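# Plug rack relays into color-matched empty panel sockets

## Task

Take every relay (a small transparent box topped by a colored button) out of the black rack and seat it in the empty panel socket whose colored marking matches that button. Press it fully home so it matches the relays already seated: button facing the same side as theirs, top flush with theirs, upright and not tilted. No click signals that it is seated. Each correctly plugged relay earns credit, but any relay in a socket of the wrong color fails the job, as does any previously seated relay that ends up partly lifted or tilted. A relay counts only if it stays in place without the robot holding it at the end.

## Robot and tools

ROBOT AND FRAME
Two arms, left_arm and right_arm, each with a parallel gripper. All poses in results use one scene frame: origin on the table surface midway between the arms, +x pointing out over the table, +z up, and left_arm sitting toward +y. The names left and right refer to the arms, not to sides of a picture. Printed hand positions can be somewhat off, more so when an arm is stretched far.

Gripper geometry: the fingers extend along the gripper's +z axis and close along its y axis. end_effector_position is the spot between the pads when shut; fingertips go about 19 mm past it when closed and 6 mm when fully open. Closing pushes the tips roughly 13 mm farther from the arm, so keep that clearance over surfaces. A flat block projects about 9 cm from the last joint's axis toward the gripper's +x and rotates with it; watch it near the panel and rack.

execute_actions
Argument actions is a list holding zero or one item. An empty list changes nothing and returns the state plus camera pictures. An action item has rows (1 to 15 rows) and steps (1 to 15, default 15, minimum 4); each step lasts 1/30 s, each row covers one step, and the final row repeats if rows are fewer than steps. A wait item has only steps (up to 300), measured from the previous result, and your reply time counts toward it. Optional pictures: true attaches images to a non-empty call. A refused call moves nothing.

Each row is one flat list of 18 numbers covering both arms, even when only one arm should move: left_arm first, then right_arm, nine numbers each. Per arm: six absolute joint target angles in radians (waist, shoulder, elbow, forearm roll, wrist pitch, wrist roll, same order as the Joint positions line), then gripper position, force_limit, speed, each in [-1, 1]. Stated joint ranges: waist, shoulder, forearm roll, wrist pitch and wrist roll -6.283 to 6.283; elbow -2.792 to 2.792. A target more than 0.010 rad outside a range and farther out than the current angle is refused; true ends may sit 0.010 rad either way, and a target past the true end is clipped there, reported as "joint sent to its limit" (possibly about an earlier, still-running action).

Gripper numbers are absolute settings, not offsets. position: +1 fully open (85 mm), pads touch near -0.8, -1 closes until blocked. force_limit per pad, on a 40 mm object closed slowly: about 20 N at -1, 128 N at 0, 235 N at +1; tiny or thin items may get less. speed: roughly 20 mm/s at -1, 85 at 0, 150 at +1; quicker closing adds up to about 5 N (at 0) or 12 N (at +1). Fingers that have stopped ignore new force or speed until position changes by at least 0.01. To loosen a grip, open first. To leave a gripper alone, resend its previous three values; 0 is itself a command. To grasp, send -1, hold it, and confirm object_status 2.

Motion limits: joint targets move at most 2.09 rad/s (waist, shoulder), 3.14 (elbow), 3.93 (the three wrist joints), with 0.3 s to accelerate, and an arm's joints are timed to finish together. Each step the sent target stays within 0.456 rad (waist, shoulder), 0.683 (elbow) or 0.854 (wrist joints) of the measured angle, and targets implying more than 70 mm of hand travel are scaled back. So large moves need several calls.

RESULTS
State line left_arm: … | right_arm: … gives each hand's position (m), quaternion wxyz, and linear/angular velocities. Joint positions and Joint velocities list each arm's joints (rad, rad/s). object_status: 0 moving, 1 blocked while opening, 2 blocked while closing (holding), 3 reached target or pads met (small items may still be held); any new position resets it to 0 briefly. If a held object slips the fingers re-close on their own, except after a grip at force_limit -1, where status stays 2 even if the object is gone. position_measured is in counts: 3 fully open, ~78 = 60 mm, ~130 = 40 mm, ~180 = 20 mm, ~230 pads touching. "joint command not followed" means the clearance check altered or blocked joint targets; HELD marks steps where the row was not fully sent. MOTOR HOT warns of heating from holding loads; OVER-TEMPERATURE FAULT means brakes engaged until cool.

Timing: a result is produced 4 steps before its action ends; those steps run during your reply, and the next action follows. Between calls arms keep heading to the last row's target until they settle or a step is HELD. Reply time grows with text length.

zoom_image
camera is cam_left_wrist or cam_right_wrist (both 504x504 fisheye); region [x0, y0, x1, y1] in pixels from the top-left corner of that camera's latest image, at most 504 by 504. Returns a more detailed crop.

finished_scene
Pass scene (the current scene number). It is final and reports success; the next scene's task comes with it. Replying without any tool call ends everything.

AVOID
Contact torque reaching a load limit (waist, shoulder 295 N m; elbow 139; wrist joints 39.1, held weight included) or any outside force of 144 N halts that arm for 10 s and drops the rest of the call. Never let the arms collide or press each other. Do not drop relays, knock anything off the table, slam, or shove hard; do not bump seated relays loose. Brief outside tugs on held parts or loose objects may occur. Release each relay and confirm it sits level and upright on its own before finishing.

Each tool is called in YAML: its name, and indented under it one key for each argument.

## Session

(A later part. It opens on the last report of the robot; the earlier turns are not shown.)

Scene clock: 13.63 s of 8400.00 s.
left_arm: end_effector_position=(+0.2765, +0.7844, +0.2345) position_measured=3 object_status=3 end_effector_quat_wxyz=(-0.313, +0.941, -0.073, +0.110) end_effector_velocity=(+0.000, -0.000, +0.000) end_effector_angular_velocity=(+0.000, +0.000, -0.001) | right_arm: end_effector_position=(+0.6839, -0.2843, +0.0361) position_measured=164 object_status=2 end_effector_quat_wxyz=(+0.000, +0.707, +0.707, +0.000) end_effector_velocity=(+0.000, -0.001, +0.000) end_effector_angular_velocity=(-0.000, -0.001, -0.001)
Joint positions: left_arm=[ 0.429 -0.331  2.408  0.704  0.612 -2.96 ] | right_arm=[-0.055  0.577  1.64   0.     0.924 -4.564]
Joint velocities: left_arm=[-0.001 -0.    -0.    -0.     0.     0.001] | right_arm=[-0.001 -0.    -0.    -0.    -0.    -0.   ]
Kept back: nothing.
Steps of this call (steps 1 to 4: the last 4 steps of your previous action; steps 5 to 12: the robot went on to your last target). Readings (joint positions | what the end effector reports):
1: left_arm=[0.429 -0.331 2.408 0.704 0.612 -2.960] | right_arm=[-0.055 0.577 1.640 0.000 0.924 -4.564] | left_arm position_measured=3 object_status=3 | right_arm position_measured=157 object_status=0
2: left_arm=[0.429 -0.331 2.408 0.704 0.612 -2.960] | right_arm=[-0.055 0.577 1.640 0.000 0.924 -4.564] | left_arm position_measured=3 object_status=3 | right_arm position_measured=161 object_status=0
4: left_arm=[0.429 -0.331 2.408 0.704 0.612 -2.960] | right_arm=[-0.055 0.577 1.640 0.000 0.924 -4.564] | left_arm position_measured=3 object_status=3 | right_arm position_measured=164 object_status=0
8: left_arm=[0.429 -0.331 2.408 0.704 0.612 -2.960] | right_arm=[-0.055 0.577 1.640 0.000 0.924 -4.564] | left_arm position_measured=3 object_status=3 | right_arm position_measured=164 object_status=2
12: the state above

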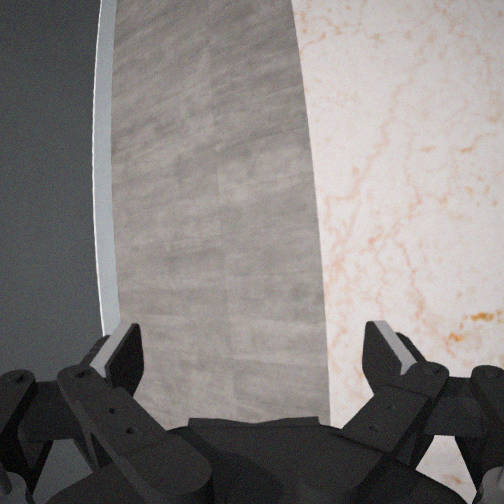

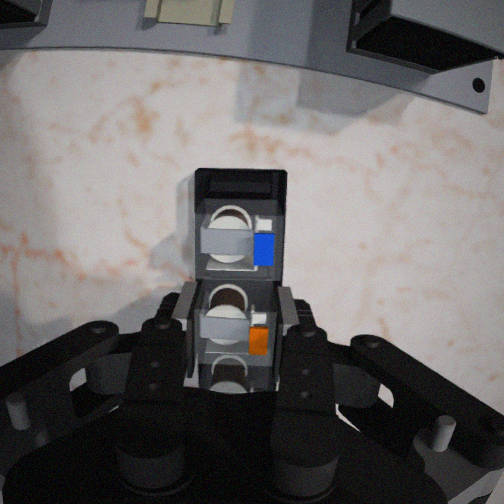

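execute_actions:
  actions:
    - {"rows":[[0.429,-0.331,2.408,0.704,0.612,-2.96,1,0,0,-0.055,0.4951,1.5774,0,1.0691,-4.5644,-1,-0.5,-0.5]],"steps":15}
  pictures: true

Scene clock: 14.17 s of 8400.00 s.
left_arm: end_effector_position=(+0.2765, +0.7844, +0.2345) position_measured=3 object_status=3 end_effector_quat_wxyz=(-0.313, +0.941, -0.073, +0.110) end_effector_velocity=(+0.000, -0.000, +0.000) end_effector_angular_velocity=(+0.000, -0.001, -0.001) | right_arm: end_effector_position=(+0.6837, -0.2844, +0.1301) position_measured=164 object_status=2 end_effector_quat_wxyz=(-0.000, +0.707, +0.707, +0.000) end_effector_velocity=(-0.000, -0.001, -0.003) end_effector_angular_velocity=(-0.000, +0.006, -0.002)
Joint positions: left_arm=[ 0.429 -0.331  2.408  0.704  0.612 -2.96 ] | right_arm=[-0.055  0.495  1.578  0.     1.069 -4.564]
Joint velocities: left_arm=[-0.001 -0.    -0.     0.    -0.    -0.   ] | right_arm=[-0.002  0.004  0.     0.001  0.001 -0.   ]
Steps of this call (steps 1 to 5: the robot went on to your last target; steps 6 to 16: the first 11 steps of this action). Readings (joint positions | what the end effector reports):
6: left_arm=[0.429 -0.331 2.408 0.704 0.612 -2.960] | right_arm=[-0.055 0.577 1.640 0.000 0.924 -4.564] | left_arm position_measured=3 object_status=3 | right_arm position_measured=164 object_status=2
7: left_arm=[0.429 -0.331 2.408 0.704 0.612 -2.960] | right_arm=[-0.055 0.575 1.638 -0.000 0.931 -4.564] | left_arm position_measured=3 object_status=3 | right_arm position_measured=164 object_status=2
9: left_arm=[0.429 -0.331 2.408 0.704 0.612 -2.960] | right_arm=[-0.055 0.546 1.615 -0.000 0.982 -4.564] | left_arm position_measured=3 object_status=3 | right_arm position_measured=164 object_status=2
13: left_arm=[0.429 -0.331 2.408 0.704 0.612 -2.960] | right_arm=[-0.055 0.495 1.577 0.000 1.068 -4.564] | left_arm position_measured=3 object_status=3 | right_arm position_measured=164 object_status=2
16: the state above

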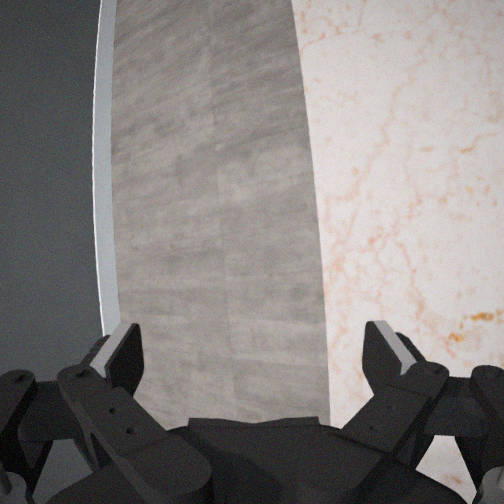

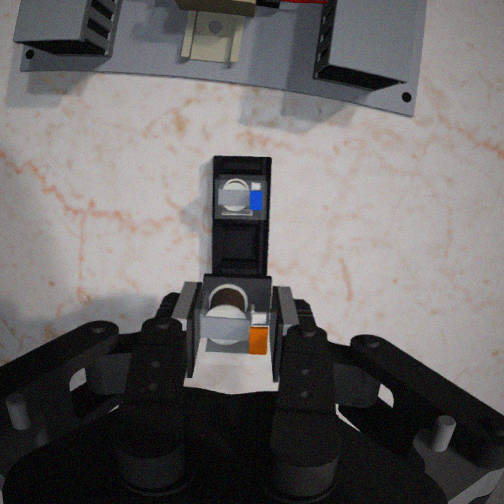

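execute_actions:
  actions:
    - {"rows":[[0.429,-0.331,2.408,0.704,0.612,-2.96,1,0,0,-0.055,0.4592,1.534,0,1.1484,-4.0,-1,-0.5,-0.5],[0.429,-0.331,2.408,0.704,0.612,-2.96,1,0,0,-0.055,0.4592,1.534,0,1.1484,-4.0,-1,-0.5,-0.5],[0.429,-0.331,2.408,0.704,0.612,-2.96,1,0,0,-0.055,0.4592,1.534,0,1.1484,-4.0,-1,-0.5,-0.5],[0.429,-0.331,2.408,0.704,0.612,-2.96,1,0,0,-0.055,0.4592,1.534,0,1.1484,-4.0,-1,-0.5,-0.5],[0.429,-0.331,2.408,0.704,0.612,-2.96,1,0,0,-0.055,0.4592,1.534,0,1.1484,-4.0,-1,-0.5,-0.5],[0.429,-0.331,2.408,0.704,0.612,-2.96,1,0,0,-0.055,0.4592,1.534,0,1.1484,-4.0,-1,-0.5,-0.5],[0.429,-0.331,2.408,0.704,0.612,-2.96,1,0,0,0.2352,0.586,1.3697,0,1.1859,-0.9926,-1,-0.5,-0.5]],"steps":15}

execute_actions:
  actions:
    - {"steps":30}
  pictures: true

Scene clock: 15.13 s of 8400.00 s.
left_arm: end_effector_position=(+0.2765, +0.7844, +0.2345) position_measured=3 object_status=3 end_effector_quat_wxyz=(-0.313, +0.941, -0.073, +0.110) end_effector_velocity=(-0.001, +0.000, -0.001) end_effector_angular_velocity=(-0.000, +0.001, +0.001) | right_arm: end_effector_position=(+0.6936, -0.2479, +0.1653) position_measured=164 object_status=2 end_effector_quat_wxyz=(+0.001, +0.854, +0.520, +0.004) end_effector_velocity=(+0.011, +0.541, -0.038) end_effector_angular_velocity=(+0.001, +0.065, -1.086)
Joint positions: left_arm=[ 0.429 -0.331  2.408  0.704  0.612 -2.96 ] | right_arm=[-0.012  0.491  1.513 -0.     1.13  -4.043]
Joint velocities: left_arm=[ 0.001 -0.     0.001  0.     0.     0.   ] | right_arm=[ 0.66   0.254 -0.325 -0.     0.135  1.746]
Steps of this call (steps 1 to 4: the last 4 steps of your previous action; steps 5 to 15: the robot went on to your last target; steps 16 to 18: nothing new was sent; steps 19 to 29: the first 11 steps of this action). Readings (joint positions | what the end effector reports):
19: left_arm=[0.429 -0.331 2.408 0.704 0.612 -2.960] | right_arm=[-0.055 0.495 1.577 -0.000 1.069 -4.564] | left_arm position_measured=3 object_status=3 | right_arm position_measured=164 object_status=2
20: left_arm=[0.429 -0.331 2.408 0.704 0.612 -2.960] | right_arm=[-0.055 0.495 1.577 -0.000 1.070 -4.558] | left_arm position_measured=3 object_status=3 | right_arm position_measured=164 object_status=2
22: left_arm=[0.429 -0.331 2.408 0.704 0.612 -2.960] | right_arm=[-0.055 0.492 1.573 -0.000 1.078 -4.502] | left_arm position_measured=3 object_status=3 | right_arm position_measured=164 object_status=2
26: left_arm=[0.429 -0.331 2.408 0.704 0.612 -2.960] | right_arm=[-0.054 0.476 1.550 -0.000 1.116 -4.227] | left_arm position_measured=3 object_status=3 | right_arm position_measured=164 object_status=2
29: the state above

Scene clock: 16.13 s of 8400.00 s.
left_arm: end_effector_position=(+0.2765, +0.7844, +0.2345) position_measured=3 object_status=3 end_effector_quat_wxyz=(-0.313, +0.941, -0.073, +0.110) end_effector_velocity=(-0.000, +0.000, -0.000) end_effector_angular_velocity=(-0.000, +0.001, +0.001) | right_arm: end_effector_position=(+0.6777, -0.0378, +0.1600) position_measured=164 object_status=2 end_effector_quat_wxyz=(+0.000, -0.671, +0.742, -0.000) end_effector_velocity=(-0.001, +0.005, -0.002) end_effector_angular_velocity=(-0.001, +0.002, -0.962)
Joint positions: left_arm=[ 0.429 -0.331  2.408  0.704  0.612 -2.96 ] | right_arm=[ 0.235  0.586  1.37  -0.     1.186 -1.032]
Joint velocities: left_arm=[0.001 0.    0.    0.    0.    0.   ] | right_arm=[ 0.005  0.004 -0.004  0.     0.001  0.968]
Kept back: nothing.
Steps of this call (steps 1 to 4: the last 4 steps of your previous action; steps 5 to 30: the robot went on to your last target). Readings (joint positions | what the end effector reports):
1: left_arm=[0.429 -0.331 2.408 0.704 0.612 -2.960] | right_arm=[0.009 0.499 1.503 -0.000 1.134 -3.982] | left_arm position_measured=3 object_status=3 | right_arm position_measured=164 object_status=2
2: left_arm=[0.429 -0.331 2.408 0.704 0.612 -2.960] | right_arm=[0.027 0.506 1.492 -0.000 1.138 -3.919] | left_arm position_measured=3 object_status=3 | right_arm position_measured=164 object_status=2
4: left_arm=[0.429 -0.331 2.408 0.704 0.612 -2.960] | right_arm=[0.062 0.520 1.471 -0.000 1.146 -3.781] | left_arm position_measured=3 object_status=3 | right_arm position_measured=164 object_status=2
8: left_arm=[0.429 -0.331 2.408 0.704 0.612 -2.960] | right_arm=[0.126 0.544 1.434 -0.000 1.161 -3.455] | left_arm position_measured=3 object_status=3 | right_arm position_measured=164 object_status=2
30: the state above

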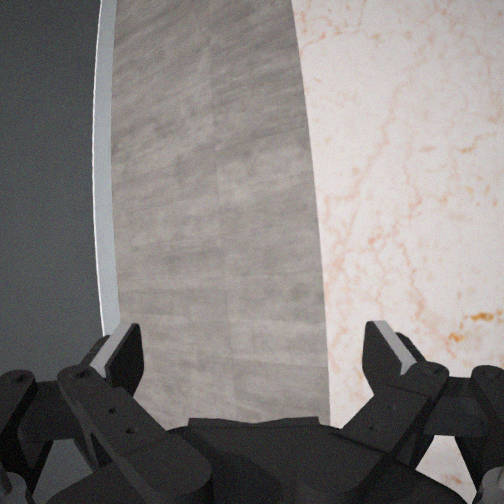

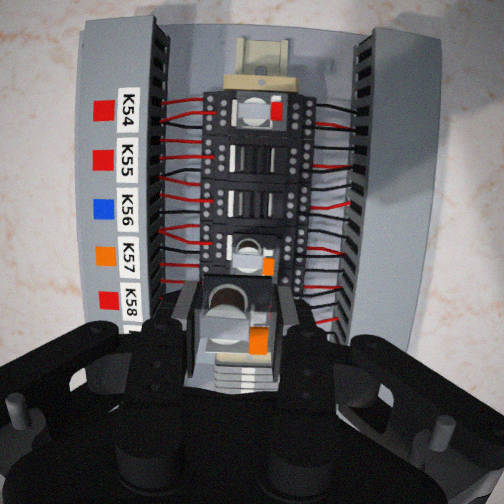

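execute_actions:
  actions:
    - {"rows":[[0.429,-0.331,2.408,0.704,0.612,-2.96,1,0,0,0.2913,0.6524,1.3248,0,1.1644,-0.9265,-1,-0.5,-0.5]],"steps":15}
  pictures: true

zoom_image:
  camera: "cam_right_wrist"
  region: [140,160,360,400]

Scene clock: 17.30 s of 8400.00 s.
left_arm: end_effector_position=(+0.2765, +0.7844, +0.2345) position_measured=3 object_status=3 end_effector_quat_wxyz=(-0.313, +0.941, -0.073, +0.110) end_effector_velocity=(-0.000, +0.000, +0.000) end_effector_angular_velocity=(-0.000, -0.001, +0.001) | right_arm: end_effector_position=(+0.6797, +0.0184, +0.1248) position_measured=164 object_status=2 end_effector_quat_wxyz=(-0.000, -0.652, +0.758, +0.000) end_effector_velocity=(-0.000, +0.001, +0.002) end_effector_angular_velocity=(+0.001, -0.002, +0.001)
Joint positions: left_arm=[ 0.429 -0.331  2.408  0.704  0.612 -2.96 ] | right_arm=[ 0.291  0.653  1.325  0.     1.165 -0.927]
Joint velocities: left_arm=[ 0.    -0.     0.     0.    -0.    -0.001] | right_arm=[ 0.001 -0.002  0.     0.    -0.     0.   ]
Steps of this call (steps 1 to 24: the robot went on to your last target; steps 25 to 35: the first 11 steps of this action). Readings (joint positions | what the end effector reports):
25: left_arm=[0.429 -0.331 2.408 0.704 0.612 -2.960] | right_arm=[0.235 0.586 1.370 -0.000 1.186 -0.992] | left_arm position_measured=3 object_status=3 | right_arm position_measured=164 object_status=2
26: left_arm=[0.429 -0.331 2.408 0.704 0.612 -2.960] | right_arm=[0.238 0.590 1.367 -0.000 1.186 -0.989] | left_arm position_measured=3 object_status=3 | right_arm position_measured=164 object_status=2
28: left_arm=[0.429 -0.331 2.408 0.704 0.612 -2.960] | right_arm=[0.263 0.618 1.347 0.000 1.176 -0.960] | left_arm position_measured=3 object_status=3 | right_arm position_measured=164 object_status=2
32: left_arm=[0.429 -0.331 2.408 0.704 0.612 -2.960] | right_arm=[0.291 0.653 1.325 0.000 1.165 -0.927] | left_arm position_measured=3 object_status=3 | right_arm position_measured=164 object_status=2
35: the state above

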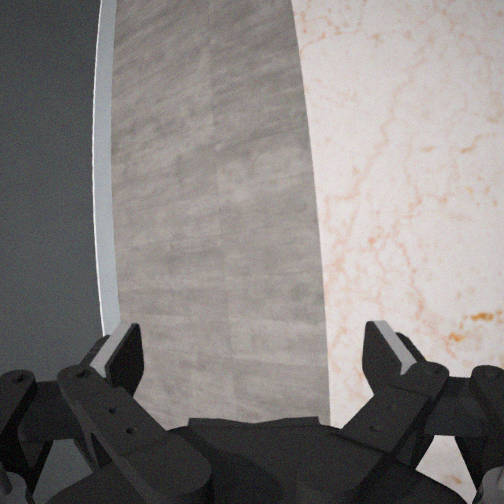

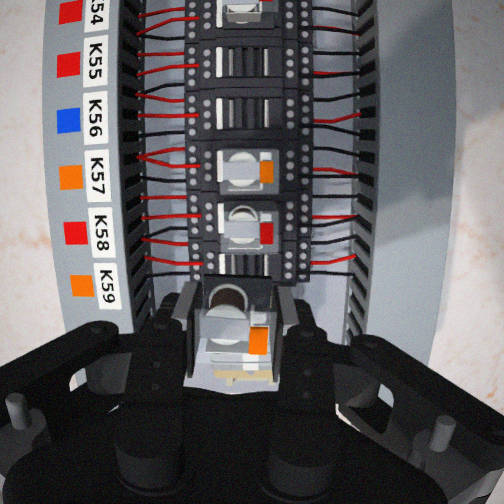

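Region (140, 160, 360, 400) of cam_right_wrist's 504x504 image, scaled by 2.100, with more detail than that image has; it fills the left 462 columns of this view, and the rest is white.

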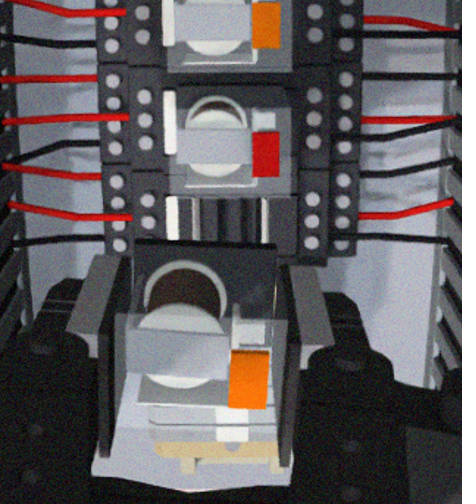

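zoom_image:
  camera: "cam_right_wrist"
  region: [170,0,330,290]

Region (170, 0, 330, 290) of cam_right_wrist's 504x504 image, scaled by 1.738, with more detail than that image has; it fills the left 278 columns of this view, and the rest is white.

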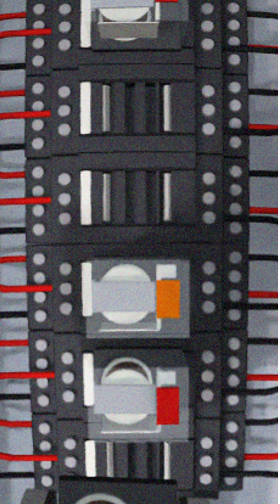

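execute_actions:
  actions:
    - {"rows":[[0.429,-0.331,2.408,0.704,0.612,-2.96,1,0,0,0.2961,0.6563,1.3376,0,1.1477,-0.9717,-1,-0.5,-0.5]],"steps":15}
  pictures: true

zoom_image:
  camera: "cam_right_wrist"
  region: [140,100,360,400]

Scene clock: 18.70 s of 8400.00 s.
left_arm: end_effector_position=(+0.2765, +0.7844, +0.2345) position_measured=3 object_status=3 end_effector_quat_wxyz=(-0.313, +0.941, -0.073, +0.110) end_effector_velocity=(-0.001, +0.000, -0.000) end_effector_angular_velocity=(-0.001, -0.001, +0.003) | right_arm: end_effector_position=(+0.6758, +0.0212, +0.1152) position_measured=164 object_status=2 end_effector_quat_wxyz=(+0.000, -0.671, +0.741, -0.000) end_effector_velocity=(+0.000, -0.000, +0.002) end_effector_angular_velocity=(+0.001, -0.002, +0.000)
Joint positions: left_arm=[ 0.429 -0.331  2.408  0.704  0.612 -2.96 ] | right_arm=[ 0.296  0.656  1.338 -0.     1.148 -0.972]
Joint velocities: left_arm=[ 0.002 -0.     0.001 -0.    -0.    -0.002] | right_arm=[-0.    -0.002 -0.    -0.     0.    -0.001]
Steps of this call (steps 1 to 4: the last 4 steps of your previous action; steps 5 to 15: the robot went on to your last target; steps 16 to 31: nothing new was sent; steps 32 to 42: the first 11 steps of this action). Readings (joint positions | what the end effector reports):
32: left_arm=[0.429 -0.331 2.408 0.704 0.612 -2.960] | right_arm=[0.291 0.652 1.325 -0.000 1.164 -0.927] | left_arm position_measured=3 object_status=3 | right_arm position_measured=164 object_status=2
33: left_arm=[0.429 -0.331 2.408 0.704 0.612 -2.960] | right_arm=[0.292 0.653 1.327 0.000 1.162 -0.933] | left_arm position_measured=3 object_status=3 | right_arm position_measured=164 object_status=2
35: left_arm=[0.429 -0.331 2.408 0.704 0.612 -2.960] | right_arm=[0.296 0.655 1.337 -0.000 1.149 -0.967] | left_arm position_measured=3 object_status=3 | right_arm position_measured=164 object_status=2
39: left_arm=[0.429 -0.331 2.408 0.704 0.612 -2.960] | right_arm=[0.296 0.656 1.338 -0.000 1.148 -0.972] | left_arm position_measured=3 object_status=3 | right_arm position_measured=164 object_status=2
42: the state above

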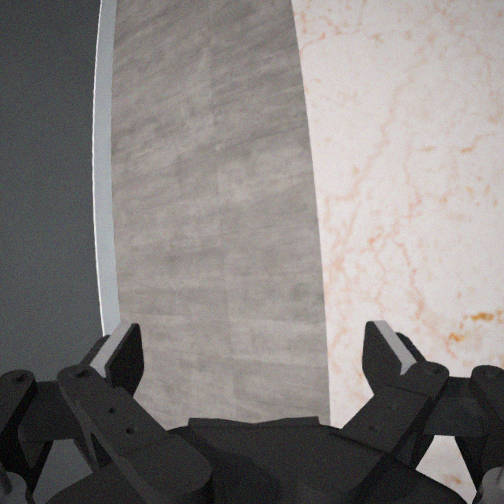

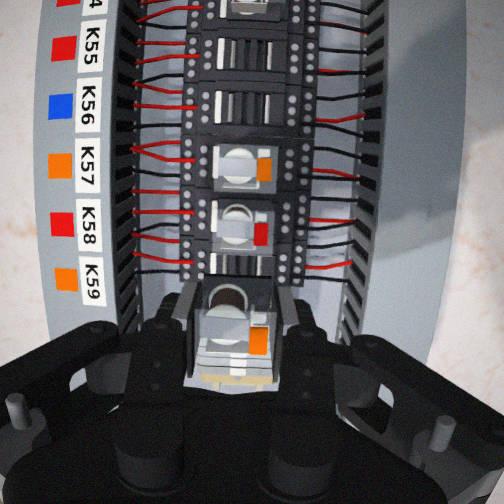

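Region (140, 100, 360, 400) of cam_right_wrist's 504x504 image, scaled by 1.680, with more detail than that image has; it fills the left 370 columns of this view, and the rest is white.

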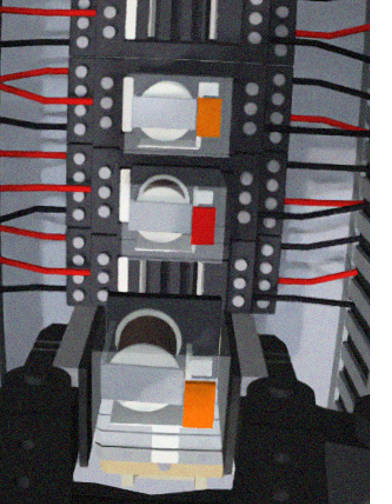

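execute_actions:
  actions:
    - {"rows":[[0.429,-0.331,2.408,0.704,0.612,-2.96,1,0,0,0.2961,0.661,1.3425,0,1.138,-0.9717,-1,-0.5,-0.5],[0.429,-0.331,2.408,0.704,0.612,-2.96,1,0,0,0.2961,0.661,1.3425,0,1.138,-0.9717,-1,-0.5,-0.5],[0.429,-0.331,2.408,0.704,0.612,-2.96,1,0,0,0.2961,0.665,1.3468,0,1.1298,-0.9717,-1,-0.5,-0.5],[0.429,-0.331,2.408,0.704,0.612,-2.96,1,0,0,0.2961,0.665,1.3468,0,1.1298,-0.9717,-1,-0.5,-0.5],[0.429,-0.331,2.408,0.704,0.612,-2.96,1,0,0,0.2961,0.6695,1.3515,0,1.1206,-0.9717,-1,-0.5,-0.5],[0.429,-0.331,2.408,0.704,0.612,-2.96,1,0,0,0.2961,0.6695,1.3515,0,1.1206,-0.9717,-1,-0.5,-0.5],[0.429,-0.331,2.408,0.704,0.612,-2.96,1,0,0,0.2961,0.6739,1.3561,0,1.1116,-0.9717,-1,-0.5,-0.5]],"steps":15}
  pictures: true

zoom_image:
  camera: "cam_right_wrist"
  region: [140,100,360,400]

Scene clock: 19.47 s of 8400.00 s.
left_arm: end_effector_position=(+0.2765, +0.7844, +0.2345) position_measured=3 object_status=3 end_effector_quat_wxyz=(-0.313, +0.941, -0.073, +0.110) end_effector_velocity=(-0.000, +0.000, -0.000) end_effector_angular_velocity=(-0.000, +0.001, +0.000) | right_arm: end_effector_position=(+0.6757, +0.0211, +0.0897) position_measured=164 object_status=2 end_effector_quat_wxyz=(-0.000, -0.671, +0.741, +0.000) end_effector_velocity=(+0.001, +0.000, -0.000) end_effector_angular_velocity=(+0.001, -0.001, +0.000)
Joint positions: left_arm=[ 0.429 -0.331  2.408  0.704  0.612 -2.96 ] | right_arm=[ 0.296  0.674  1.356 -0.     1.112 -0.972]
Joint velocities: left_arm=[0.001 0.    0.    0.    0.    0.001] | right_arm=[ 0.     0.    -0.     0.    -0.002 -0.   ]
Steps of this call (steps 1 to 4: the last 4 steps of your previous action; steps 5 to 12: the robot went on to your last target; steps 13 to 23: the first 11 steps of this action). Readings (joint positions | what the end effector reports):
13: left_arm=[0.429 -0.331 2.408 0.704 0.612 -2.960] | right_arm=[0.296 0.656 1.338 0.000 1.147 -0.972] | left_arm position_measured=3 object_status=3 | right_arm position_measured=164 object_status=2
14: left_arm=[0.429 -0.331 2.408 0.704 0.612 -2.960] | right_arm=[0.296 0.658 1.339 0.000 1.142 -0.972] | left_arm position_measured=3 object_status=3 | right_arm position_measured=164 object_status=2
16: left_arm=[0.429 -0.331 2.408 0.704 0.612 -2.960] | right_arm=[0.296 0.663 1.345 0.000 1.133 -0.972] | left_arm position_measured=3 object_status=3 | right_arm position_measured=164 object_status=2
20: left_arm=[0.429 -0.331 2.408 0.704 0.612 -2.960] | right_arm=[0.296 0.672 1.354 0.000 1.116 -0.972] | left_arm position_measured=3 object_status=3 | right_arm position_measured=164 object_status=2
23: the state above

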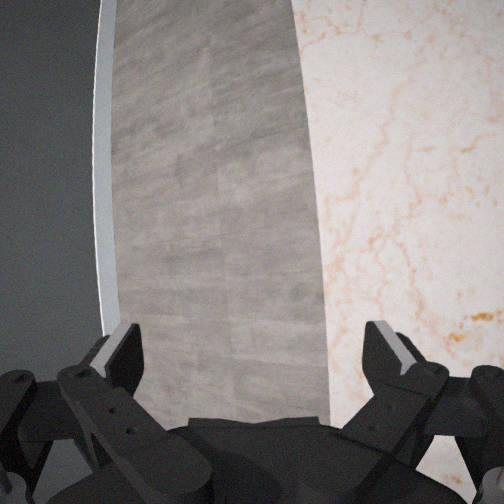

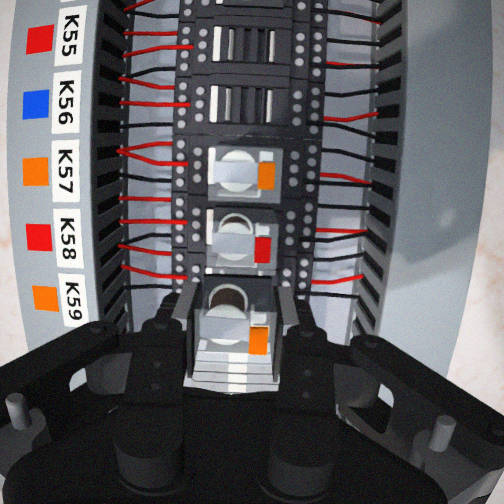

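Region (140, 100, 360, 400) of cam_right_wrist's 504x504 image, scaled by 1.680, with more detail than that image has; it fills the left 370 columns of this view, and the rest is white.

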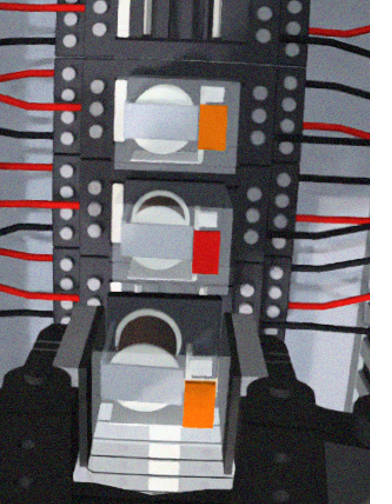

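execute_actions:
  actions:
    - {"rows":[[0.429,-0.331,2.408,0.704,0.612,-2.96,1,0,0,0.2961,0.6754,1.3575,0,1.1088,-0.9717,-1,-0.5,-0.5],[0.429,-0.331,2.408,0.704,0.612,-2.96,1,0,0,0.2961,0.6754,1.3575,0,1.1088,-0.9717,-1,-0.5,-0.5],[0.429,-0.331,2.408,0.704,0.612,-2.96,1,0,0,0.2961,0.6769,1.3588,0,1.1059,-0.9717,-1,-0.5,-0.5],[0.429,-0.331,2.408,0.704,0.612,-2.96,1,0,0,0.2961,0.6769,1.3588,0,1.1059,-0.9717,-1,-0.5,-0.5],[0.429,-0.331,2.408,0.704,0.612,-2.96,1,0,0,0.2961,0.6784,1.3602,0,1.103,-0.9717,-1,-0.5,-0.5],[0.429,-0.331,2.408,0.704,0.612,-2.96,1,0,0,0.2961,0.6784,1.3602,0,1.103,-0.9717,-1,-0.5,-0.5],[0.429,-0.331,2.408,0.704,0.612,-2.96,1,0,0,0.2961,0.6798,1.3615,0,1.1003,-0.9717,-1,-0.5,-0.5],[0.429,-0.331,2.408,0.704,0.612,-2.96,1,0,0,0.2961,0.6798,1.3615,0,1.1003,-0.9717,-1,-0.5,-0.5],[0.429,-0.331,2.408,0.704,0.612,-2.96,1,0,0,0.2961,0.6813,1.3629,0,1.0974,-0.9717,-1,-0.5,-0.5]],"steps":15}
  pictures: true

Scene clock: 20.13 s of 8400.00 s.
left_arm: end_effector_position=(+0.2765, +0.7844, +0.2345) position_measured=3 object_status=3 end_effector_quat_wxyz=(-0.313, +0.941, -0.073, +0.110) end_effector_velocity=(+0.001, -0.000, +0.001) end_effector_angular_velocity=(+0.001, -0.001, -0.001) | right_arm: end_effector_position=(+0.6757, +0.0211, +0.0801) position_measured=164 object_status=2 end_effector_quat_wxyz=(-0.000, -0.671, +0.741, -0.000) end_effector_velocity=(-0.004, -0.002, -0.017) end_effector_angular_velocity=(-0.007, +0.014, -0.000)
Joint positions: left_arm=[ 0.429 -0.331  2.408  0.704  0.612 -2.96 ] | right_arm=[ 0.296  0.681  1.363 -0.     1.098 -0.972]
Joint velocities: left_arm=[-0.001 -0.    -0.001  0.     0.    -0.   ] | right_arm=[ 0.     0.013  0.011  0.    -0.008 -0.   ]
Steps of this call (steps 1 to 4: the last 4 steps of your previous action; steps 5 to 9: the robot went on to your last target; steps 10 to 20: the first 11 steps of this action). Readings (joint positions | what the end effector reports):
10: left_arm=[0.429 -0.331 2.408 0.704 0.612 -2.960] | right_arm=[0.296 0.674 1.356 -0.000 1.111 -0.972] | left_arm position_measured=3 object_status=3 | right_arm position_measured=164 object_status=2
11: left_arm=[0.429 -0.331 2.408 0.704 0.612 -2.960] | right_arm=[0.296 0.674 1.357 -0.000 1.110 -0.972] | left_arm position_measured=3 object_status=3 | right_arm position_measured=164 object_status=2
13: left_arm=[0.429 -0.331 2.408 0.704 0.612 -2.960] | right_arm=[0.296 0.676 1.358 -0.000 1.107 -0.972] | left_arm position_measured=3 object_status=3 | right_arm position_measured=164 object_status=2
17: left_arm=[0.429 -0.331 2.408 0.704 0.612 -2.960] | right_arm=[0.296 0.679 1.361 -0.000 1.101 -0.972] | left_arm position_measured=3 object_status=3 | right_arm position_measured=164 object_status=2
20: the state above

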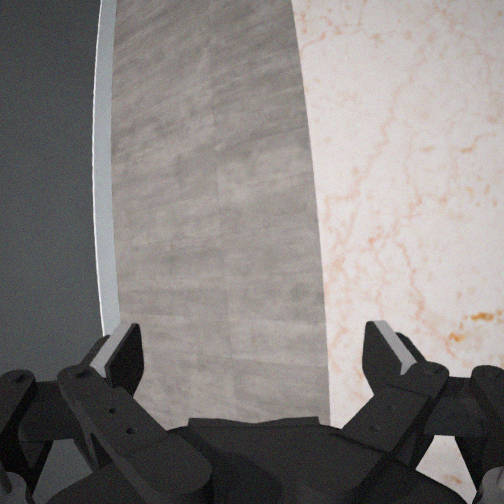

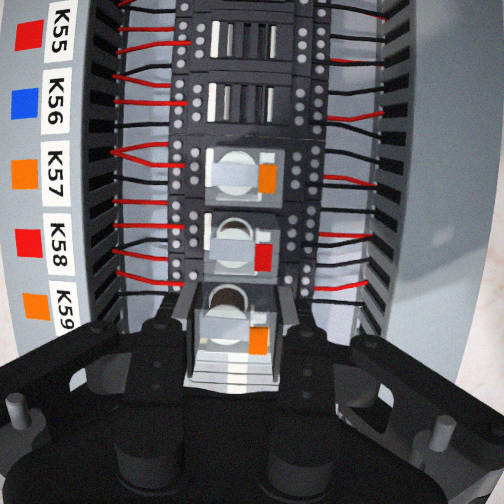

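Still in the grip. Continue to 0.071.

execute_actions:
  actions:
    - {"rows":[[0.429,-0.331,2.408,0.704,0.612,-2.96,1,0,0,0.2961,0.6827,1.3641,0,1.0948,-0.9717,-1,-0.5,-0.5],[0.429,-0.331,2.408,0.704,0.612,-2.96,1,0,0,0.2961,0.6827,1.3641,0,1.0948,-0.9717,-1,-0.5,-0.5],[0.429,-0.331,2.408,0.704,0.612,-2.96,1,0,0,0.2961,0.6841,1.3653,0,1.0922,-0.9717,-1,-0.5,-0.5],[0.429,-0.331,2.408,0.704,0.612,-2.96,1,0,0,0.2961,0.6841,1.3653,0,1.0922,-0.9717,-1,-0.5,-0.5],[0.429,-0.331,2.408,0.704,0.612,-2.96,1,0,0,0.2961,0.6854,1.3664,0,1.0898,-0.9717,-1,-0.5,-0.5],[0.429,-0.331,2.408,0.704,0.612,-2.96,1,0,0,0.2961,0.6854,1.3664,0,1.0898,-0.9717,-1,-0.5,-0.5],[0.429,-0.331,2.408,0.704,0.612,-2.96,1,0,0,0.2961,0.6868,1.3676,0,1.0872,-0.9717,-1,-0.5,-0.5],[0.429,-0.331,2.408,0.704,0.612,-2.96,1,0,0,0.2961,0.6868,1.3676,0,1.0872,-0.9717,-1,-0.5,-0.5],[0.429,-0.331,2.408,0.704,0.612,-2.96,1,0,0,0.2961,0.6882,1.3688,0,1.0846,-0.9717,-1,-0.5,-0.5]],"steps":15}
  pictures: true

zoom_image:
  camera: "cam_right_wrist"
  region: [140,100,360,400]

Scene clock: 20.77 s of 8400.00 s.
left_arm: end_effector_position=(+0.2765, +0.7844, +0.2345) position_measured=3 object_status=3 end_effector_quat_wxyz=(-0.313, +0.941, -0.073, +0.110) end_effector_velocity=(+0.000, -0.001, -0.001) end_effector_angular_velocity=(-0.000, +0.001, -0.003) | right_arm: end_effector_position=(+0.6757, +0.0211, +0.0710) position_measured=164 object_status=2 end_effector_quat_wxyz=(-0.000, -0.671, +0.741, +0.000) end_effector_velocity=(-0.003, -0.002, -0.014) end_effector_angular_velocity=(-0.006, +0.011, -0.000)
Joint positions: left_arm=[ 0.429 -0.331  2.408  0.704  0.612 -2.96 ] | right_arm=[ 0.296  0.688  1.369  0.     1.085 -0.972]
Joint velocities: left_arm=[-0.002  0.     0.001 -0.    -0.001  0.001] | right_arm=[-0.     0.011  0.009 -0.    -0.007  0.   ]
Steps of this call (steps 1 to 4: the last 4 steps of your previous action; steps 5 to 8: the robot went on to your last target; steps 9 to 19: the first 11 steps of this action). Readings (joint positions | what the end effector reports):
9: left_arm=[0.429 -0.331 2.408 0.704 0.612 -2.960] | right_arm=[0.296 0.681 1.363 -0.000 1.097 -0.972] | left_arm position_measured=3 object_status=3 | right_arm position_measured=164 object_status=2
10: left_arm=[0.429 -0.331 2.408 0.704 0.612 -2.960] | right_arm=[0.296 0.682 1.363 0.000 1.096 -0.972] | left_arm position_measured=3 object_status=3 | right_arm position_measured=164 object_status=2
12: left_arm=[0.429 -0.331 2.408 0.704 0.612 -2.960] | right_arm=[0.296 0.683 1.365 0.000 1.093 -0.972] | left_arm position_measured=3 object_status=3 | right_arm position_measured=164 object_status=2
16: left_arm=[0.429 -0.331 2.408 0.704 0.612 -2.960] | right_arm=[0.296 0.686 1.367 0.000 1.088 -0.972] | left_arm position_measured=3 object_status=3 | right_arm position_measured=164 object_status=2
19: the state above

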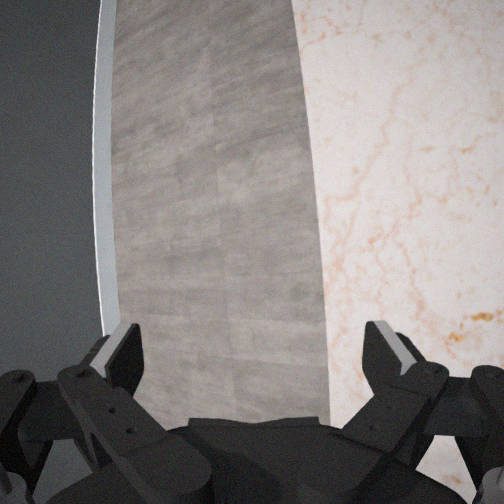

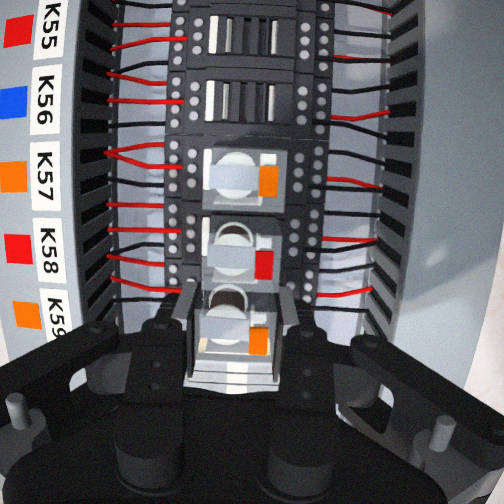

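Region (140, 100, 360, 400) of cam_right_wrist's 504x504 image, scaled by 1.680, with more detail than that image has; it fills the left 370 columns of this view, and the rest is white.

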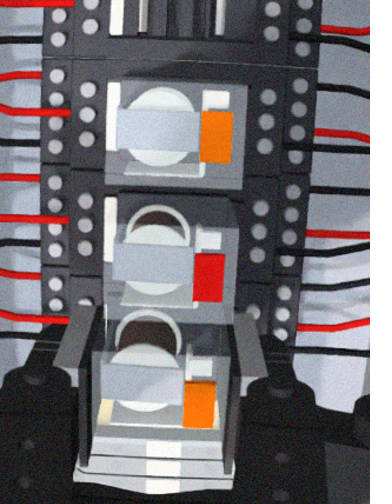

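execute_actions:
  actions:
    - {"rows":[[0.429,-0.331,2.408,0.704,0.612,-2.96,1,0,0,0.2961,0.689,1.3695,0,1.0832,-0.9717,-1,-0.5,-0.5],[0.429,-0.331,2.408,0.704,0.612,-2.96,1,0,0,0.2961,0.689,1.3695,0,1.0832,-0.9717,-1,-0.5,-0.5],[0.429,-0.331,2.408,0.704,0.612,-2.96,1,0,0,0.2961,0.6897,1.3701,0,1.0818,-0.9717,-1,-0.5,-0.5],[0.429,-0.331,2.408,0.704,0.612,-2.96,1,0,0,0.2961,0.6897,1.3701,0,1.0818,-0.9717,-1,-0.5,-0.5],[0.429,-0.331,2.408,0.704,0.612,-2.96,1,0,0,0.2961,0.6905,1.3708,0,1.0803,-0.9717,-1,-0.5,-0.5]],"steps":15}
  pictures: true

zoom_image:
  camera: "cam_right_wrist"
  region: [140,100,360,400]

Scene clock: 21.43 s of 8400.00 s.
left_arm: end_effector_position=(+0.2765, +0.7844, +0.2345) position_measured=3 object_status=3 end_effector_quat_wxyz=(-0.313, +0.941, -0.073, +0.110) end_effector_velocity=(-0.001, +0.000, +0.000) end_effector_angular_velocity=(+0.000, +0.001, +0.001) | right_arm: end_effector_position=(+0.6757, +0.0211, +0.0680) position_measured=164 object_status=2 end_effector_quat_wxyz=(-0.000, -0.671, +0.741, +0.000) end_effector_velocity=(-0.000, +0.000, -0.000) end_effector_angular_velocity=(-0.001, +0.000, +0.001)
Joint positions: left_arm=[ 0.429 -0.331  2.408  0.704  0.612 -2.96 ] | right_arm=[ 0.296  0.69   1.371  0.     1.08  -0.972]
Joint velocities: left_arm=[ 0.001 -0.     0.    -0.     0.001  0.001] | right_arm=[ 0.  0. -0. -0.  0. -0.]
Steps of this call (steps 1 to 4: the last 4 steps of your previous action; steps 5 to 9: the robot went on to your last target; steps 10 to 20: the first 11 steps of this action). Readings (joint positions | what the end effector reports):
10: left_arm=[0.429 -0.331 2.408 0.704 0.612 -2.960] | right_arm=[0.296 0.688 1.369 0.000 1.085 -0.972] | left_arm position_measured=3 object_status=3 | right_arm position_measured=164 object_status=2
11: left_arm=[0.429 -0.331 2.408 0.704 0.612 -2.960] | right_arm=[0.296 0.689 1.369 0.000 1.084 -0.972] | left_arm position_measured=3 object_status=3 | right_arm position_measured=164 object_status=2
13: left_arm=[0.429 -0.331 2.408 0.704 0.612 -2.960] | right_arm=[0.296 0.689 1.370 0.000 1.082 -0.972] | left_arm position_measured=3 object_status=3 | right_arm position_measured=164 object_status=2
17: left_arm=[0.429 -0.331 2.408 0.704 0.612 -2.960] | right_arm=[0.296 0.690 1.371 0.000 1.080 -0.972] | left_arm position_measured=3 object_status=3 | right_arm position_measured=164 object_status=2
20: the state above

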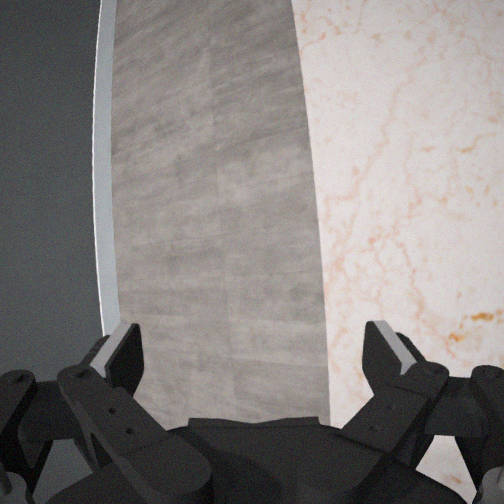

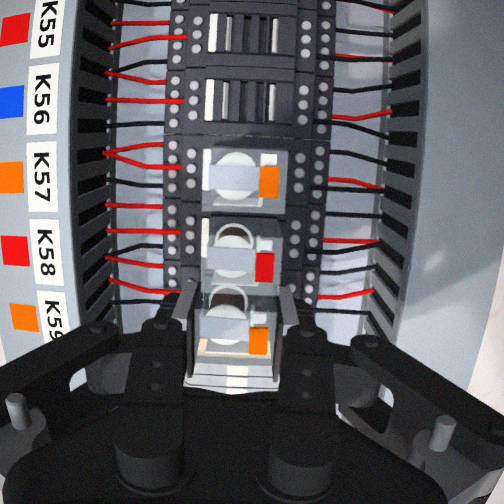

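Region (140, 100, 360, 400) of cam_right_wrist's 504x504 image, scaled by 1.680, with more detail than that image has; it fills the left 370 columns of this view, and the rest is white.

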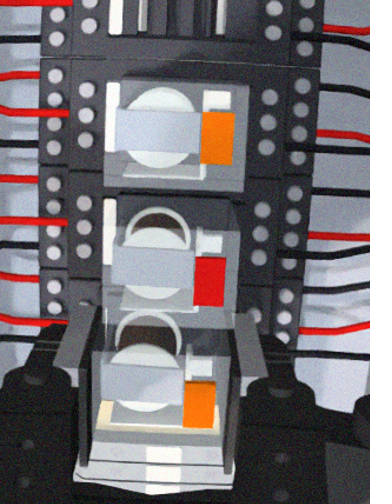

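execute_actions:
  actions:
    - {"rows":[[0.429,-0.331,2.408,0.704,0.612,-2.96,1,0,0,0.2961,0.6905,1.3708,0,1.0803,-0.9717,-0.2,-0.5,0],[0.429,-0.331,2.408,0.704,0.612,-2.96,1,0,0,0.2961,0.6905,1.3708,0,1.0803,-0.9717,-0.2,-0.5,0],[0.429,-0.331,2.408,0.704,0.612,-2.96,1,0,0,0.2961,0.6905,1.3708,0,1.0803,-0.9717,-0.2,-0.5,0],[0.429,-0.331,2.408,0.704,0.612,-2.96,1,0,0,0.2961,0.6905,1.3708,0,1.0803,-0.9717,-0.2,-0.5,0],[0.429,-0.331,2.408,0.704,0.612,-2.96,1,0,0,0.2961,0.6905,1.3708,0,1.0803,-0.9717,-0.2,-0.5,0],[0.429,-0.331,2.408,0.704,0.612,-2.96,1,0,0,0.2961,0.6905,1.3708,0,1.0803,-0.9717,-0.2,-0.5,0],[0.429,-0.331,2.408,0.704,0.612,-2.96,1,0,0,0.2961,0.6905,1.3708,0,1.0803,-0.9717,-0.2,-0.5,0],[0.429,-0.331,2.408,0.704,0.612,-2.96,1,0,0,0.2961,0.6563,1.3376,0,1.1477,-0.9717,-0.2,-0.5,0]],"steps":15}

execute_actions:
  actions:
    - {"steps":10}
  pictures: true

zoom_image:
  camera: "cam_right_wrist"
  region: [140,100,360,400]

Scene clock: 22.13 s of 8400.00 s.
left_arm: end_effector_position=(+0.2765, +0.7844, +0.2345) position_measured=3 object_status=3 end_effector_quat_wxyz=(-0.313, +0.941, -0.073, +0.110) end_effector_velocity=(+0.000, -0.000, +0.000) end_effector_angular_velocity=(+0.000, -0.001, +0.001) | right_arm: end_effector_position=(+0.6764, +0.0215, +0.1037) position_measured=154 object_status=0 end_effector_quat_wxyz=(+0.000, -0.671, +0.741, -0.000) end_effector_velocity=(+0.028, +0.022, +0.497) end_effector_angular_velocity=(+0.082, -0.111, -0.009)
Joint positions: left_arm=[ 0.429 -0.331  2.408  0.704  0.612 -2.96 ] | right_arm=[ 0.296  0.665  1.345 -0.     1.132 -0.972]
Joint velocities: left_arm=[-0.    -0.    -0.     0.     0.    -0.001] | right_arm=[ 0.    -0.359 -0.352  0.021  0.574  0.   ]
Steps of this call (steps 1 to 4: the last 4 steps of your previous action; steps 5 to 10: the robot went on to your last target; steps 11 to 21: the first 11 steps of this action). Readings (joint positions | what the end effector reports):
11: left_arm=[0.429 -0.331 2.408 0.704 0.612 -2.960] | right_arm=[0.296 0.690 1.371 0.000 1.080 -0.972] | left_arm position_measured=3 object_status=3 | right_arm position_measured=164 object_status=0
12: left_arm=[0.429 -0.331 2.408 0.704 0.612 -2.960] | right_arm=[0.296 0.690 1.371 0.000 1.080 -0.972] | left_arm position_measured=3 object_status=3 | right_arm position_measured=163 object_status=0
14: left_arm=[0.429 -0.331 2.408 0.704 0.612 -2.960] | right_arm=[0.296 0.690 1.371 0.000 1.080 -0.972] | left_arm position_measured=3 object_status=3 | right_arm position_measured=157 object_status=0
18: left_arm=[0.429 -0.331 2.408 0.704 0.612 -2.960] | right_arm=[0.296 0.690 1.371 -0.000 1.080 -0.972] | left_arm position_measured=3 object_status=3 | right_arm position_measured=154 object_status=0
21: the state above

Scene clock: 22.47 s of 8400.00 s.
left_arm: end_effector_position=(+0.2765, +0.7844, +0.2345) position_measured=3 object_status=3 end_effector_quat_wxyz=(-0.313, +0.941, -0.073, +0.110) end_effector_velocity=(+0.001, -0.000, +0.000) end_effector_angular_velocity=(+0.000, -0.002, -0.001) | right_arm: end_effector_position=(+0.6758, +0.0212, +0.1151) position_measured=154 object_status=3 end_effector_quat_wxyz=(+0.000, -0.671, +0.741, -0.000) end_effector_velocity=(+0.001, -0.000, -0.000) end_effector_angular_velocity=(-0.001, +0.000, -0.000)
Joint positions: left_arm=[ 0.429 -0.331  2.408  0.704  0.612 -2.96 ] | right_arm=[ 0.296  0.656  1.338  0.     1.148 -0.972]
Joint velocities: left_arm=[-0.001 -0.    -0.     0.    -0.001 -0.001] | right_arm=[-0.001  0.001 -0.001 -0.     0.     0.   ]
Kept back: nothing.
Steps of this call (steps 1 to 4: the last 4 steps of your previous action; steps 5 to 10: the robot went on to your last target). Readings (joint positions | what the end effector reports):
1: left_arm=[0.429 -0.331 2.408 0.704 0.612 -2.960] | right_arm=[0.296 0.657 1.337 0.000 1.144 -0.972] | left_arm position_measured=3 object_status=3 | right_arm position_measured=154 object_status=0
2: left_arm=[0.429 -0.331 2.408 0.704 0.612 -2.960] | right_arm=[0.296 0.656 1.337 0.000 1.147 -0.972] | left_arm position_measured=3 object_status=3 | right_arm position_measured=154 object_status=0
4: left_arm=[0.429 -0.331 2.408 0.704 0.612 -2.960] | right_arm=[0.296 0.656 1.338 0.000 1.147 -0.972] | left_arm position_measured=3 object_status=3 | right_arm position_measured=154 object_status=3
8: left_arm=[0.429 -0.331 2.408 0.704 0.612 -2.960] | right_arm=[0.296 0.656 1.338 0.000 1.148 -0.972] | left_arm position_measured=3 object_status=3 | right_arm position_measured=154 object_status=3
10: the state above

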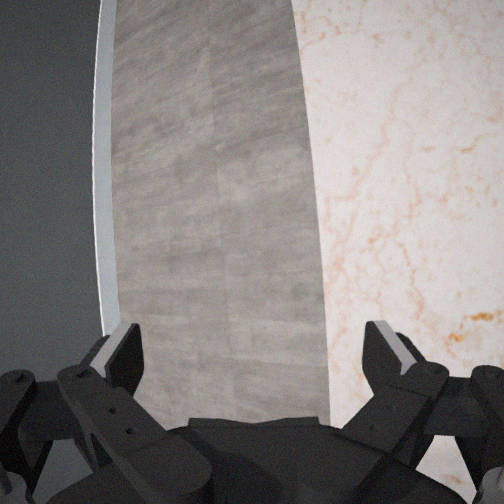

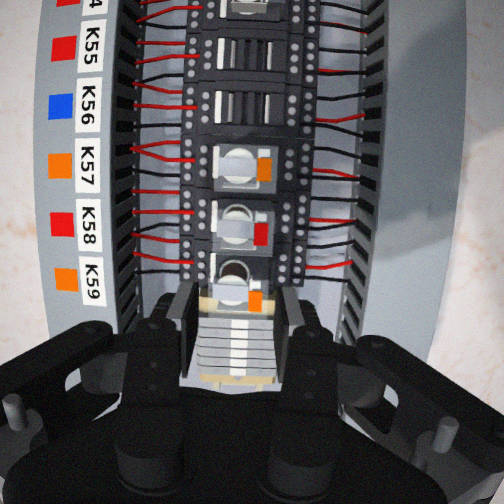

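Region (140, 100, 360, 400) of cam_right_wrist's 504x504 image, scaled by 1.680, with more detail than that image has; it fills the left 370 columns of this view, and the rest is white.

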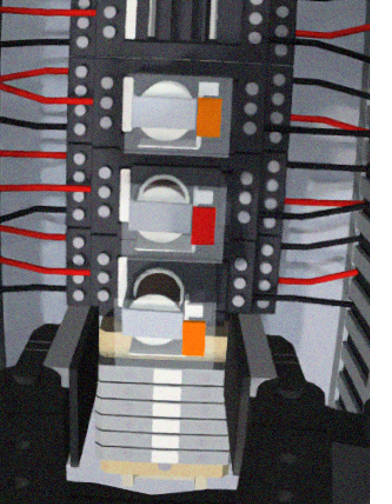

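zoom_image:
  camera: "cam_right_wrist"
  region: [180,190,310,340]

Region (180, 190, 310, 340) of cam_right_wrist's 504x504 image, scaled by 3.360, with more detail than that image has; it fills the left 437 columns of this view, and the rest is white.

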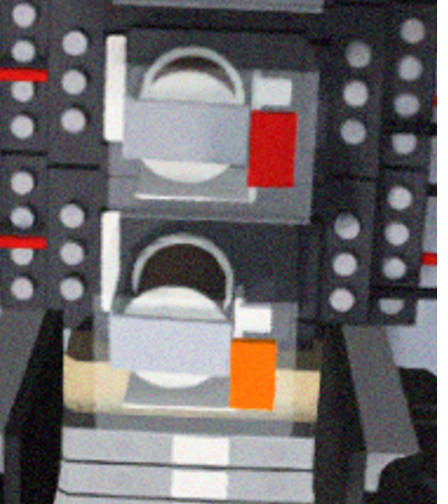

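execute_actions:
  actions:
    - {"rows":[[0.429,-0.331,2.408,0.704,0.612,-2.96,1,0,0,0.3457,0.6991,1.2335,0,1.209,-0.9221,-1,-0.5,0.5]],"steps":15}
  pictures: true

zoom_image:
  camera: "cam_right_wrist"
  region: [150,30,350,260]

Scene clock: 23.67 s of 8400.00 s.
left_arm: end_effector_position=(+0.2765, +0.7844, +0.2345) position_measured=3 object_status=3 end_effector_quat_wxyz=(-0.313, +0.941, -0.073, +0.110) end_effector_velocity=(-0.001, +0.001, +0.000) end_effector_angular_velocity=(+0.000, -0.000, +0.002) | right_arm: end_effector_position=(+0.6810, +0.0760, +0.1299) position_measured=231 object_status=0 end_effector_quat_wxyz=(-0.000, -0.671, +0.741, -0.000) end_effector_velocity=(+0.001, +0.000, +0.002) end_effector_angular_velocity=(+0.001, -0.002, -0.001)
Joint positions: left_arm=[ 0.429 -0.331  2.408  0.704  0.612 -2.96 ] | right_arm=[ 0.346  0.699  1.234 -0.     1.209 -0.922]
Joint velocities: left_arm=[ 0.002 -0.    -0.     0.    -0.     0.   ] | right_arm=[-0.    -0.001 -0.002 -0.     0.     0.001]
Steps of this call (steps 1 to 25: the robot went on to your last target; steps 26 to 36: the first 11 steps of this action). Readings (joint positions | what the end effector reports):
26: left_arm=[0.429 -0.331 2.408 0.704 0.612 -2.960] | right_arm=[0.296 0.656 1.337 -0.000 1.148 -0.972] | left_arm position_measured=3 object_status=3 | right_arm position_measured=154 object_status=0
27: left_arm=[0.429 -0.331 2.408 0.704 0.612 -2.960] | right_arm=[0.299 0.659 1.332 -0.000 1.151 -0.970] | left_arm position_measured=3 object_status=3 | right_arm position_measured=155 object_status=0
29: left_arm=[0.429 -0.331 2.408 0.704 0.612 -2.960] | right_arm=[0.319 0.677 1.288 -0.000 1.177 -0.948] | left_arm position_measured=3 object_status=3 | right_arm position_measured=168 object_status=0
33: left_arm=[0.429 -0.331 2.408 0.704 0.612 -2.960] | right_arm=[0.346 0.699 1.234 -0.000 1.209 -0.922] | left_arm position_measured=3 object_status=3 | right_arm position_measured=206 object_status=0
36: the state above

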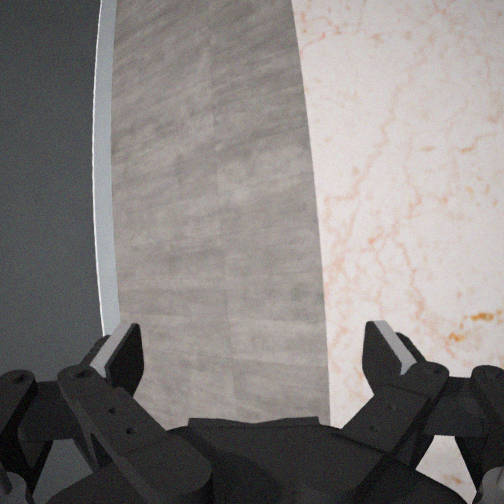

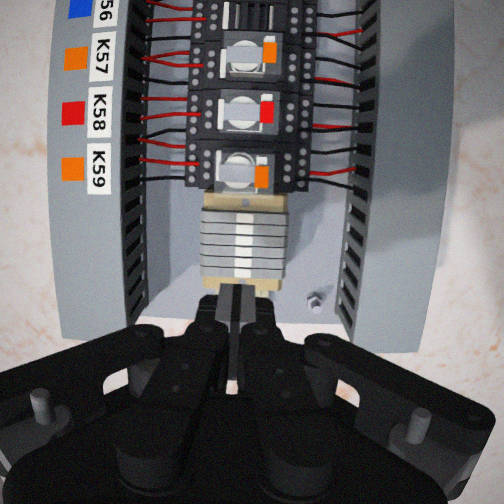

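Region (150, 30, 350, 260) of cam_right_wrist's 504x504 image, scaled by 2.191, with more detail than that image has; it fills the left 438 columns of this view, and the rest is white.

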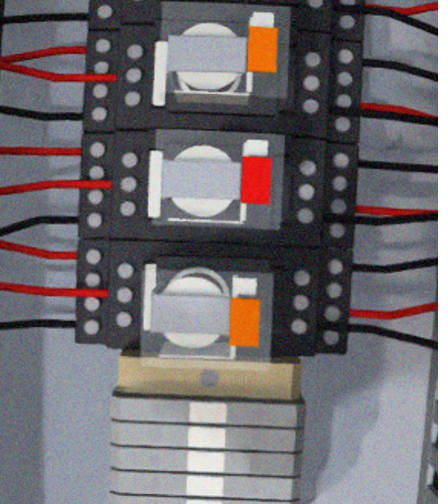

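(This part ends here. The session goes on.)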